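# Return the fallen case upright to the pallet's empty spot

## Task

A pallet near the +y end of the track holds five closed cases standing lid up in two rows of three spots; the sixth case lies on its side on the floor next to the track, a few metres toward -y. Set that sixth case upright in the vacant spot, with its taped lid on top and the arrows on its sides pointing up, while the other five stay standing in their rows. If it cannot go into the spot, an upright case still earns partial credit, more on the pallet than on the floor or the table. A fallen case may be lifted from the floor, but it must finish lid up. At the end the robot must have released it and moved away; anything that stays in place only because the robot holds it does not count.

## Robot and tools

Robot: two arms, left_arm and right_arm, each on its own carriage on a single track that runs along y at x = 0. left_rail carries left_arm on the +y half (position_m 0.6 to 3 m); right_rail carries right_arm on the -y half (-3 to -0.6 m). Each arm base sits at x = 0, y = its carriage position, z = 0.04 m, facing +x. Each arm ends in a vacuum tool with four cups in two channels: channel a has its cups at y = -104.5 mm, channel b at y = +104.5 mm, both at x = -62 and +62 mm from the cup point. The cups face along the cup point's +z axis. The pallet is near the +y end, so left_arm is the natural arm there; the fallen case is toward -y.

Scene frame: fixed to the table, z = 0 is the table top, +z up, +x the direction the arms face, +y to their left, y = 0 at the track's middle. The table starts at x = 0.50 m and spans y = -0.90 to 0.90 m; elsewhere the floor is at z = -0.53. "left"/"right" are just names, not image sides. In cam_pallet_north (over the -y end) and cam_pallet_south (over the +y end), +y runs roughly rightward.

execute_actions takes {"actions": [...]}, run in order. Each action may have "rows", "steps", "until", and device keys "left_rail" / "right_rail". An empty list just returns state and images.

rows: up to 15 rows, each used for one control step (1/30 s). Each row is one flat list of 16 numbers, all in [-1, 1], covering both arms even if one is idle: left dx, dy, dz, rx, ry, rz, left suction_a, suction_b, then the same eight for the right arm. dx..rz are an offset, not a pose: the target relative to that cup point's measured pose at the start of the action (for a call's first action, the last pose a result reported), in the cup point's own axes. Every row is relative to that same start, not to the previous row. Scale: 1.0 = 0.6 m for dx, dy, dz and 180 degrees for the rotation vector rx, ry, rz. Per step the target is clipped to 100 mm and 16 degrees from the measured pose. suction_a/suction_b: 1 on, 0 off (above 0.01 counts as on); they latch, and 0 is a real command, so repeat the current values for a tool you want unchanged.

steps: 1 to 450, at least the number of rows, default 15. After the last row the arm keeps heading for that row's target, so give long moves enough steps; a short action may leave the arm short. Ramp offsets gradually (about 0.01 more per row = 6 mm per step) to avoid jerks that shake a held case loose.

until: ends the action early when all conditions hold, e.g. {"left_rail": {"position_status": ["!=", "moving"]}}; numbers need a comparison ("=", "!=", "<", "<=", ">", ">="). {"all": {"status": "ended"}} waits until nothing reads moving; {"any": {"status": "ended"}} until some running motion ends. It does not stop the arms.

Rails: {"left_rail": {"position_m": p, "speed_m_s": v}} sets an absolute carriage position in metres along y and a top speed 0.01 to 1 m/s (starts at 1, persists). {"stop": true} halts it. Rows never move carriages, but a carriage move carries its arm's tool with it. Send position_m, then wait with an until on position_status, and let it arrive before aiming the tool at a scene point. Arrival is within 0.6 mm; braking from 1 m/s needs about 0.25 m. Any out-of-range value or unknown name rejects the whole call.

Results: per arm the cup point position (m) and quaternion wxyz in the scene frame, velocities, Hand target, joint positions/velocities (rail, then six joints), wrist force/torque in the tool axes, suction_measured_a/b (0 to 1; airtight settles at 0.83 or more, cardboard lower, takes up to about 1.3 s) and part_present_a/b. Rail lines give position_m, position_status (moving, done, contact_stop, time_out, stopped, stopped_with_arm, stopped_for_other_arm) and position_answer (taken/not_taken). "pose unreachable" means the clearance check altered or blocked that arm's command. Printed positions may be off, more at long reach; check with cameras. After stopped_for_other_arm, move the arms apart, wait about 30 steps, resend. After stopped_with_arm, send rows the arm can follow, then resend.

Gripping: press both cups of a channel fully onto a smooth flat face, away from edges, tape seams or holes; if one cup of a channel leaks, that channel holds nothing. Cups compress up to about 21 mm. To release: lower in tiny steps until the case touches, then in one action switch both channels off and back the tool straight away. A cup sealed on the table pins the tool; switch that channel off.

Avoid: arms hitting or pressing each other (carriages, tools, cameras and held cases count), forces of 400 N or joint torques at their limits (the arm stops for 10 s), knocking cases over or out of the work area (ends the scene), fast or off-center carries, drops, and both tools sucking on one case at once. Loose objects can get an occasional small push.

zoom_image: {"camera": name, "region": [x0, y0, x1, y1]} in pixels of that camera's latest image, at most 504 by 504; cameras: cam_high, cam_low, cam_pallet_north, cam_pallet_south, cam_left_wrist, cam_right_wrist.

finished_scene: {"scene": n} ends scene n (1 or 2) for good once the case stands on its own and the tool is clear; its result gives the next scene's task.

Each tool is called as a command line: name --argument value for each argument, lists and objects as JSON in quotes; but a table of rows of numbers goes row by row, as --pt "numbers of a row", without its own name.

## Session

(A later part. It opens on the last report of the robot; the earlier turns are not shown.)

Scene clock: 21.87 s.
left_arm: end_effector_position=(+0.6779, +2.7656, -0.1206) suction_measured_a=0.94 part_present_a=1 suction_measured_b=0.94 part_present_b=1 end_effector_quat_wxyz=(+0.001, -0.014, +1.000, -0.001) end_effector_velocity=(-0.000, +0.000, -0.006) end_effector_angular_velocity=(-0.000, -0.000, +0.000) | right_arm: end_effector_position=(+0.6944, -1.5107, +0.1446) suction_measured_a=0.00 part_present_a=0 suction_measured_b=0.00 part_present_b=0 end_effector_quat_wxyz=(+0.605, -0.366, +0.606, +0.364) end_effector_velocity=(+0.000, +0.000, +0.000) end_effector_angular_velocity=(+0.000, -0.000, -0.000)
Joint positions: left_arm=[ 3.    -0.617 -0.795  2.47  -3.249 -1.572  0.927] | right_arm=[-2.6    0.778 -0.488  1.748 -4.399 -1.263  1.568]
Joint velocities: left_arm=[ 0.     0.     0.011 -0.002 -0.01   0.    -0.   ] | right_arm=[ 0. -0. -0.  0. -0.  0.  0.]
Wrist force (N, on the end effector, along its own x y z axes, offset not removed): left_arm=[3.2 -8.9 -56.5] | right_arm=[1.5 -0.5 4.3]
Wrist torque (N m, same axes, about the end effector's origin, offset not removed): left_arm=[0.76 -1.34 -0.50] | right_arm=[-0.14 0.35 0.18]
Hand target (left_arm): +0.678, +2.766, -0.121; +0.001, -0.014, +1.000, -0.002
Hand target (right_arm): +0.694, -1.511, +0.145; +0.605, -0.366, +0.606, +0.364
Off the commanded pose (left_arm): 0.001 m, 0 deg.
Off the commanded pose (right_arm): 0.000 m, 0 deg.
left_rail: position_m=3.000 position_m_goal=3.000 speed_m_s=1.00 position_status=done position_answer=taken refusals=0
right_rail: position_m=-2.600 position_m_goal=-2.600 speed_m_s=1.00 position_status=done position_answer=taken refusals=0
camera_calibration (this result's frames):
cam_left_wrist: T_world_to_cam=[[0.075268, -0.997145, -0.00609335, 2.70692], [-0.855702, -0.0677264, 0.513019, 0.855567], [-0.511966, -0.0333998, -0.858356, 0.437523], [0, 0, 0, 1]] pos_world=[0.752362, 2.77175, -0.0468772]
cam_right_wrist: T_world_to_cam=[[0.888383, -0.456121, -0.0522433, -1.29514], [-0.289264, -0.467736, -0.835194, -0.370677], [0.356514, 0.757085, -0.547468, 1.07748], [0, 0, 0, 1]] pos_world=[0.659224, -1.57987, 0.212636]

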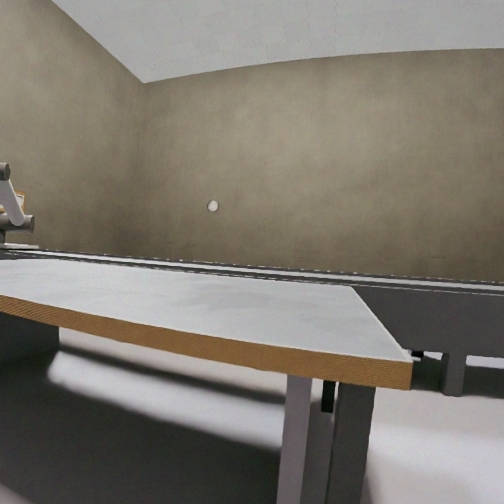

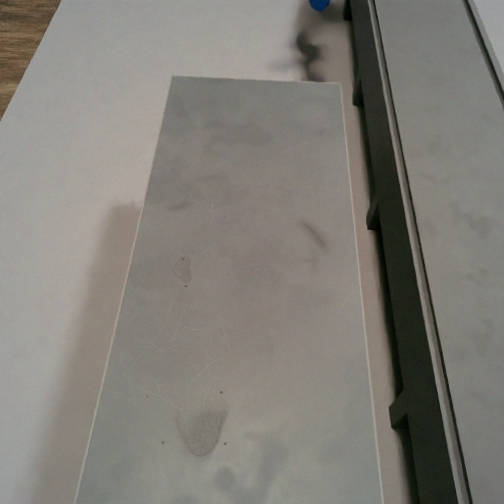

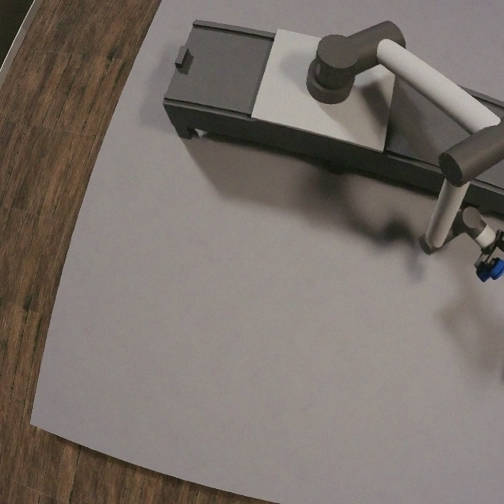

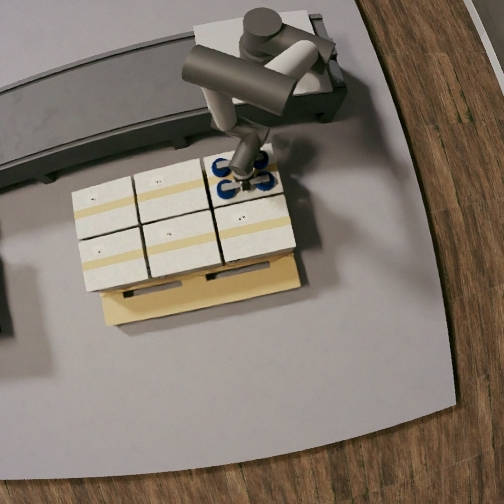

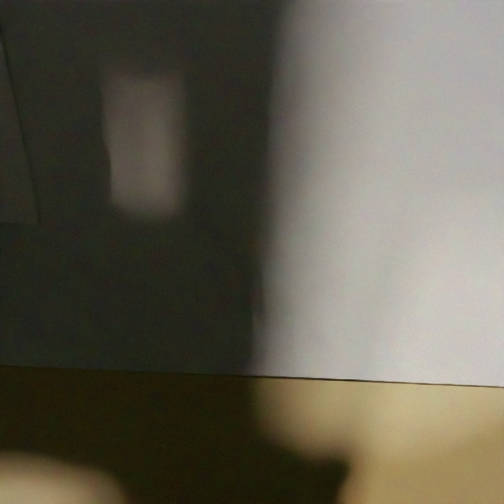

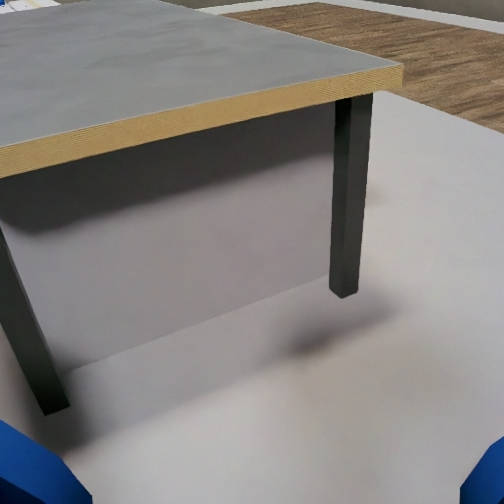

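execute_actions --actions '[{"rows":[[0,0,0.004,0,0,0,1,1,0,0,0,0,0,0,0,0],[0,0,0.007,0,0,0,1,1,0,0,0,0,0,0,0,0]],"steps":9}]'

Scene clock: 22.20 s.
left_arm: end_effector_position=(+0.6779, +2.7656, -0.1244) suction_measured_a=0.94 part_present_a=1 suction_measured_b=0.94 part_present_b=1 end_effector_quat_wxyz=(+0.001, -0.014, +1.000, -0.001) end_effector_velocity=(+0.000, -0.000, -0.005) end_effector_angular_velocity=(-0.000, -0.000, +0.000) | right_arm: end_effector_position=(+0.6944, -1.5107, +0.1446) suction_measured_a=0.00 part_present_a=0 suction_measured_b=0.00 part_present_b=0 end_effector_quat_wxyz=(+0.605, -0.366, +0.606, +0.364) end_effector_velocity=(-0.000, -0.000, -0.000) end_effector_angular_velocity=(-0.000, +0.000, -0.000)
Joint positions: left_arm=[ 3.    -0.617 -0.788  2.469 -3.255 -1.572  0.927] | right_arm=[-2.6    0.778 -0.488  1.748 -4.399 -1.263  1.568]
Joint velocities: left_arm=[ 0.    -0.     0.008 -0.001 -0.007  0.    -0.   ] | right_arm=[ 0.  0.  0. -0.  0. -0.  0.]
Wrist force (N, on the end effector, along its own x y z axes, offset not removed): left_arm=[3.8 -3.3 -61.3] | right_arm=[1.5 3.8 0.9]
Wrist torque (N m, same axes, about the end effector's origin, offset not removed): left_arm=[1.40 -1.46 -0.48] | right_arm=[0.40 0.23 0.09]
Hand target (left_arm): +0.678, +2.766, -0.125; +0.001, -0.014, +1.000, -0.001
Hand target (right_arm): +0.694, -1.511, +0.145; +0.605, -0.366, +0.606, +0.364
Off the commanded pose (left_arm): 0.000 m, 0 deg.
Off the commanded pose (right_arm): 0.000 m, 0 deg.
left_rail: position_m=3.000 position_m_goal=3.000 speed_m_s=1.00 position_status=done position_answer=taken refusals=0
right_rail: position_m=-2.600 position_m_goal=-2.600 speed_m_s=1.00 position_status=done position_answer=taken refusals=0
camera_calibration (this result's frames):
cam_left_wrist: T_world_to_cam=[[0.075274, -0.997144, -0.00611055, 2.70689], [-0.85569, -0.0677395, 0.513037, 0.857503], [-0.511985, -0.0333896, -0.858345, 0.434325], [0, 0, 0, 1]] pos_world=[0.752366, 2.77174, -0.0505894]
cam_right_wrist: T_world_to_cam=[[0.888383, -0.456121, -0.0522431, -1.29514], [-0.289264, -0.467736, -0.835194, -0.370678], [0.356514, 0.757084, -0.547468, 1.07748], [0, 0, 0, 1]] pos_world=[0.659224, -1.57987, 0.212636]

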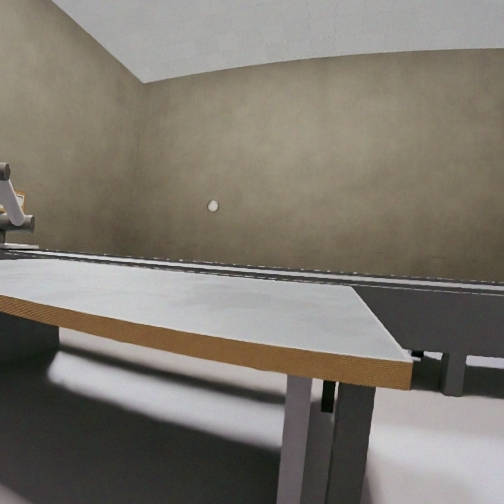

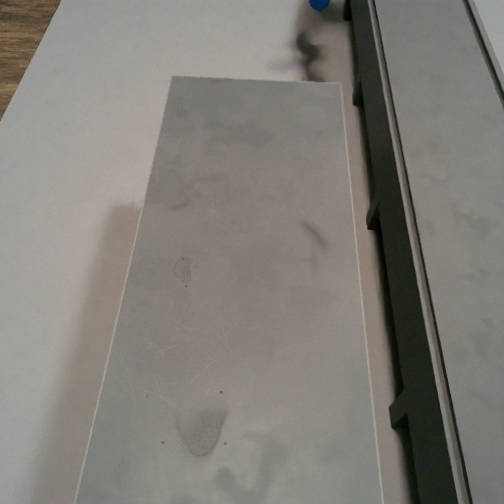

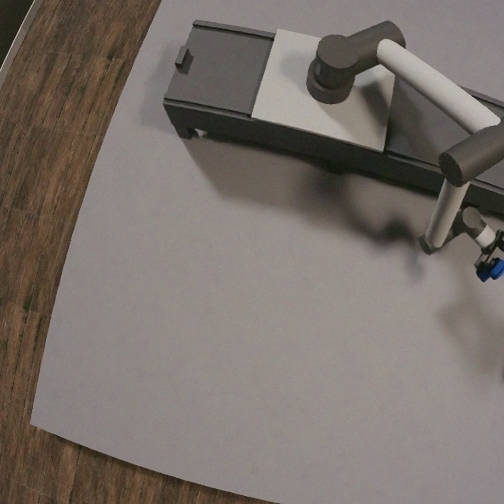

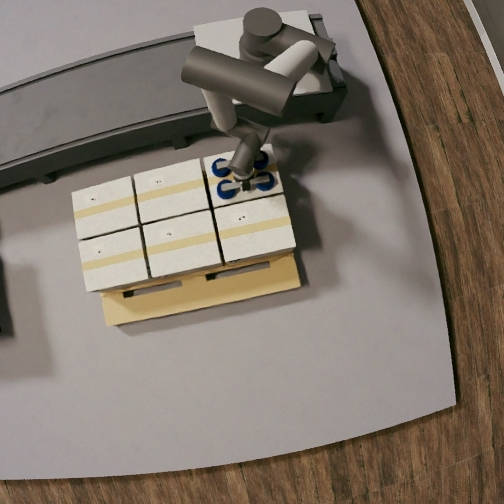

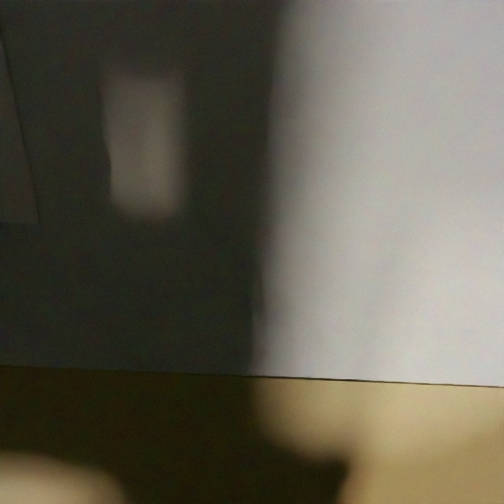

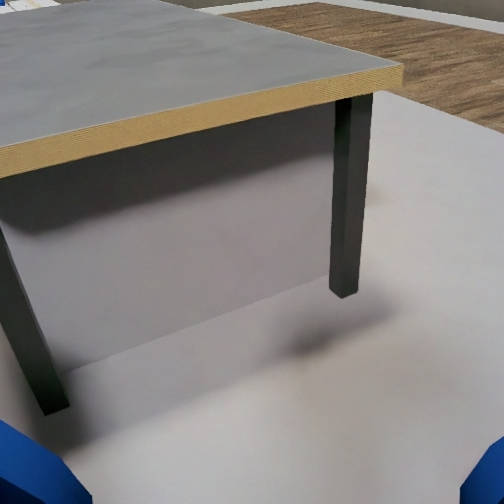

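execute_actions --actions '[{"rows":[[0,0,0.003,0,0,0,1,1,0,0,0,0,0,0,0,0],[0,0,0.006,0,0,0,1,1,0,0,0,0,0,0,0,0]],"steps":9}]'

Scene clock: 32.53 s.
left_arm: end_effector_position=(+0.6779, +2.7655, -0.1253) suction_measured_a=0.94 part_present_a=1 suction_measured_b=0.94 part_present_b=1 end_effector_quat_wxyz=(+0.002, -0.014, +1.000, -0.002) end_effector_velocity=(+0.000, +0.000, +0.000) end_effector_angular_velocity=(+0.000, -0.000, +0.000) | right_arm: end_effector_position=(+0.6944, -1.5107, +0.1446) suction_measured_a=0.00 part_present_a=0 suction_measured_b=0.00 part_present_b=0 end_effector_quat_wxyz=(+0.605, -0.366, +0.606, +0.364) end_effector_velocity=(-0.000, -0.000, -0.000) end_effector_angular_velocity=(-0.000, +0.000, +0.000)
Joint positions: left_arm=[ 3.    -0.617 -0.786  2.469 -3.26  -1.572  0.927] | right_arm=[-2.6    0.778 -0.488  1.748 -4.399 -1.263  1.568]
Joint velocities: left_arm=[ 0.  0. -0.  0. -0.  0. -0.] | right_arm=[ 0.  0.  0. -0.  0. -0. -0.]
Wrist force (N, on the end effector, along its own x y z axes, offset not removed): left_arm=[13.2 -0.4 -73.6] | right_arm=[3.0 1.3 3.2]
Wrist torque (N m, same axes, about the end effector's origin, offset not removed): left_arm=[-4.96 2.06 -0.42] | right_arm=[0.29 0.02 0.31]
Hand target (left_arm): +0.678, +2.765, -0.125; +0.002, -0.014, +1.000, -0.002
Hand target (right_arm): +0.694, -1.511, +0.145; +0.605, -0.366, +0.606, +0.364
Off the commanded pose (left_arm): 0.003 m, 0 deg.
Off the commanded pose (right_arm): 0.000 m, 0 deg.
FORCE FAULT: contact force on the left arm reached its limit, and that arm stopped for 10 seconds. The contact can be on any part of that arm, not only on its tool. That arm's remaining commands of this call were not run. That arm holds still and accepts commands again. Move the arm away from the contact; if what it grips holds it there, let go first. Pushing or pulling that hard again can fault the arm again.
left_rail: position_m=3.000 position_m_goal=3.000 speed_m_s=1.00 position_status=done position_answer=taken refusals=0
right_rail: position_m=-2.600 position_m_goal=-2.600 speed_m_s=1.00 position_status=done position_answer=taken refusals=0
camera_calibration (this result's frames):
cam_left_wrist: T_world_to_cam=[[0.0752577, -0.997152, -0.00482511, 2.70696], [-0.856535, -0.0671211, 0.511705, 0.856697], [-0.510572, -0.0343769, -0.859148, 0.43515], [0, 0, 0, 1]] pos_world=[0.752247, 2.77171, -0.0514573]
cam_right_wrist: T_world_to_cam=[[0.888383, -0.456121, -0.0522432, -1.29514], [-0.289264, -0.467736, -0.835194, -0.370677], [0.356514, 0.757085, -0.547468, 1.07748], [0, 0, 0, 1]] pos_world=[0.659224, -1.57987, 0.212636]

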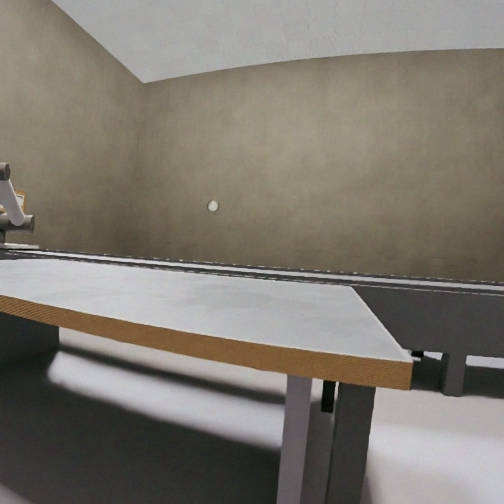

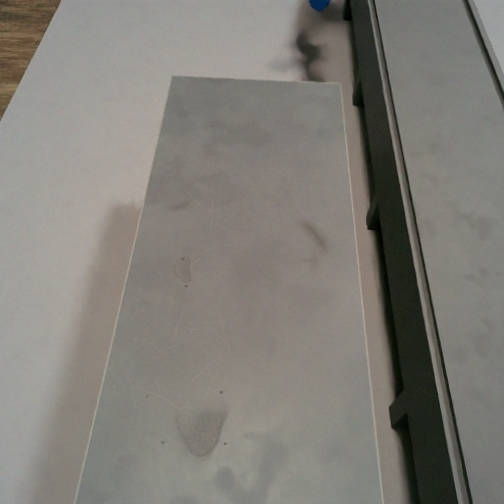

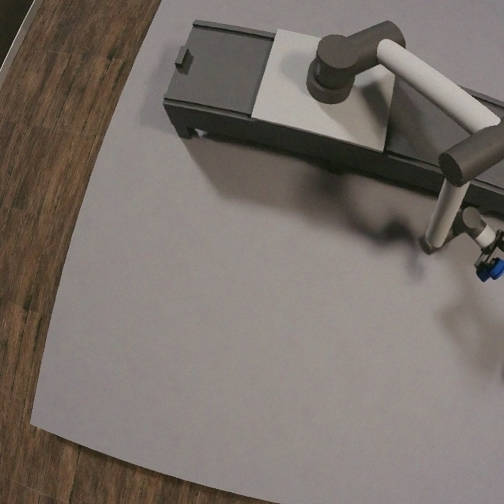

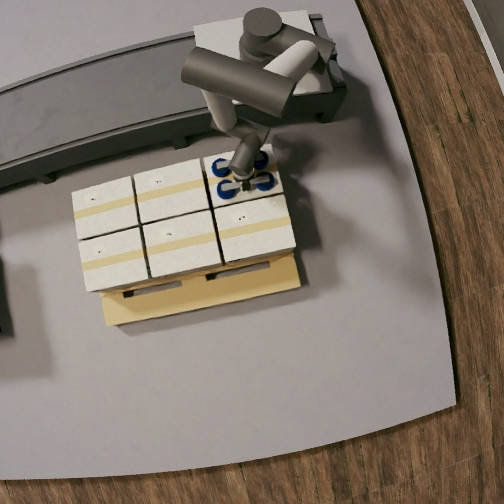

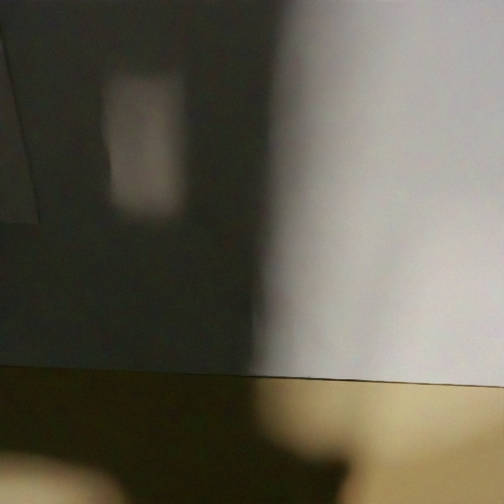

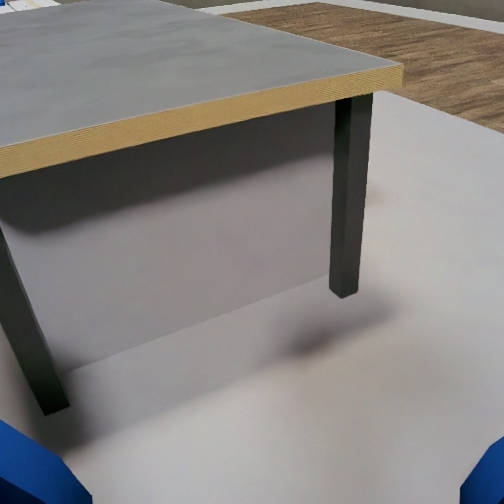

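execute_actions --actions '[{"rows":[[0,0,-0.025,0,0,0,0,0,0,0,0,0,0,0,0,0],[0,0,-0.03,0,0,0,0,0,0,0,0,0,0,0,0,0],[0,0,-0.035,0,0,0,0,0,0,0,0,0,0,0,0,0],[0,0,-0.035,0,0,0,0,0,0,0,0,0,0,0,0,0],[0,0,-0.04,0,0,0,0,0,0,0,0,0,0,0,0,0],[0,0,-0.045,0,0,0,0,0,0,0,0,0,0,0,0,0],[0,0,-0.06,0,0,0,0,0,0,0,0,0,0,0,0,0],[0,0,-0.09,0,0,0,0,0,0,0,0,0,0,0,0,0],[0,0,-0.13,0,0,0,0,0,0,0,0,0,0,0,0,0],[0,0,-0.5,0,0,0,0,0,0,0,0,0,0,0,0,0]],"steps":36}]'

Scene clock: 33.83 s.
left_arm: end_effector_position=(+0.6769, +2.7670, +0.1731) suction_measured_a=0.00 part_present_a=0 suction_measured_b=0.00 part_present_b=0 end_effector_quat_wxyz=(+0.003, -0.014, +1.000, -0.002) end_effector_velocity=(-0.001, -0.001, +0.015) end_effector_angular_velocity=(+0.007, +0.012, -0.000) | right_arm: end_effector_position=(+0.6944, -1.5107, +0.1446) suction_measured_a=0.00 part_present_a=0 suction_measured_b=0.00 part_present_b=0 end_effector_quat_wxyz=(+0.605, -0.366, +0.606, +0.364) end_effector_velocity=(-0.000, -0.000, -0.000) end_effector_angular_velocity=(-0.000, +0.000, -0.000)
Joint positions: left_arm=[ 3.    -0.616 -1.332  2.445 -2.691 -1.572  0.928] | right_arm=[-2.6    0.778 -0.488  1.748 -4.399 -1.263  1.568]
Joint velocities: left_arm=[ 0.    -0.001 -0.026 -0.013  0.052 -0.001 -0.001] | right_arm=[ 0.  0.  0.  0.  0. -0. -0.]
Wrist force (N, on the end effector, along its own x y z axes, offset not removed): left_arm=[5.5 -5.1 -0.9] | right_arm=[3.4 2.9 2.3]
Wrist torque (N m, same axes, about the end effector's origin, offset not removed): left_arm=[-0.43 -1.10 -0.38] | right_arm=[0.42 0.04 0.04]
Hand target (left_arm): +0.677, +2.767, +0.175; +0.002, -0.014, +1.000, -0.002
Hand target (right_arm): +0.694, -1.511, +0.145; +0.605, -0.366, +0.606, +0.364
Off the commanded pose (left_arm): 0.002 m, 0 deg.
Off the commanded pose (right_arm): 0.000 m, 0 deg.
left_rail: position_m=3.000 position_m_goal=3.000 speed_m_s=1.00 position_status=done position_answer=taken refusals=0
right_rail: position_m=-2.600 position_m_goal=-2.600 speed_m_s=1.00 position_status=done position_answer=taken refusals=0
camera_calibration (this result's frames):
cam_left_wrist: T_world_to_cam=[[0.0752946, -0.997154, -0.0039522, 2.70984], [-0.857191, -0.0667501, 0.510654, 0.702887], [-0.509464, -0.0350617, -0.859777, 0.69232], [0, 0, 0, 1]] pos_world=[0.751185, 2.77332, 0.247018]
cam_right_wrist: T_world_to_cam=[[0.888383, -0.456121, -0.0522433, -1.29514], [-0.289264, -0.467736, -0.835194, -0.370677], [0.356514, 0.757085, -0.547468, 1.07748], [0, 0, 0, 1]] pos_world=[0.659224, -1.57987, 0.212636]

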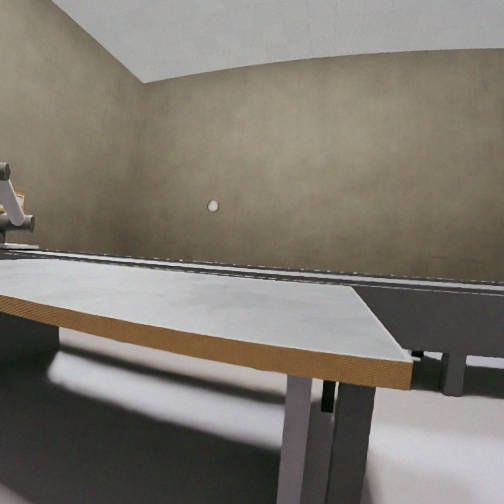

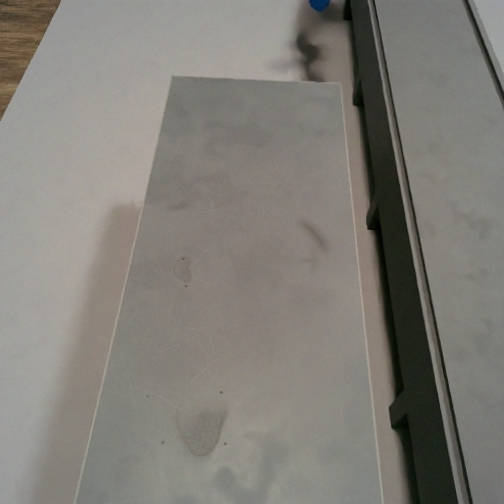

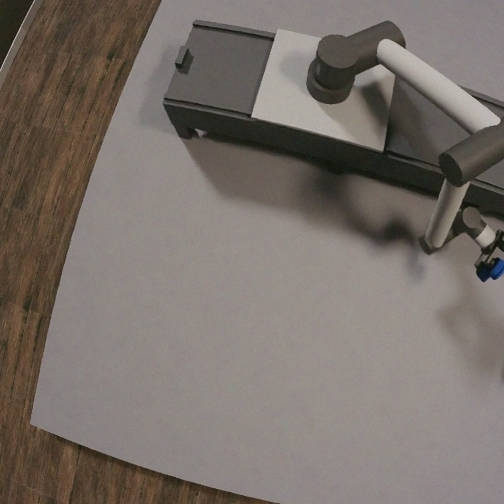

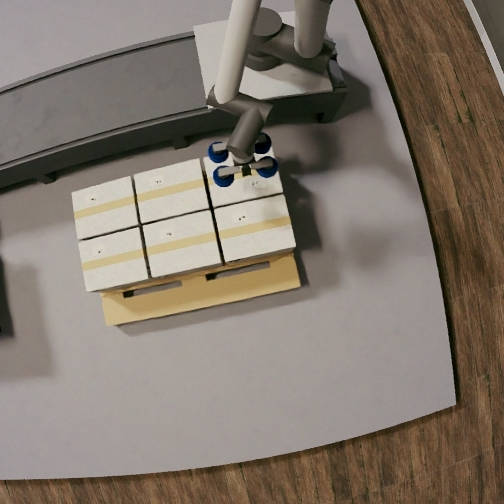

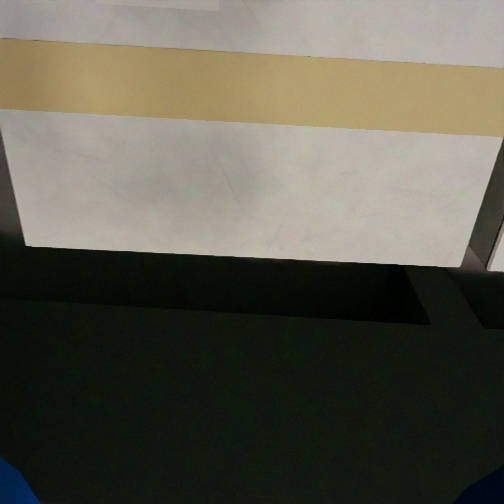

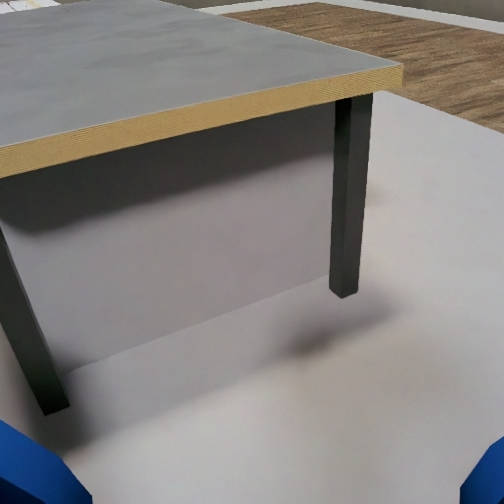

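finished_scene --scene 1

The scene is finished: the task was done.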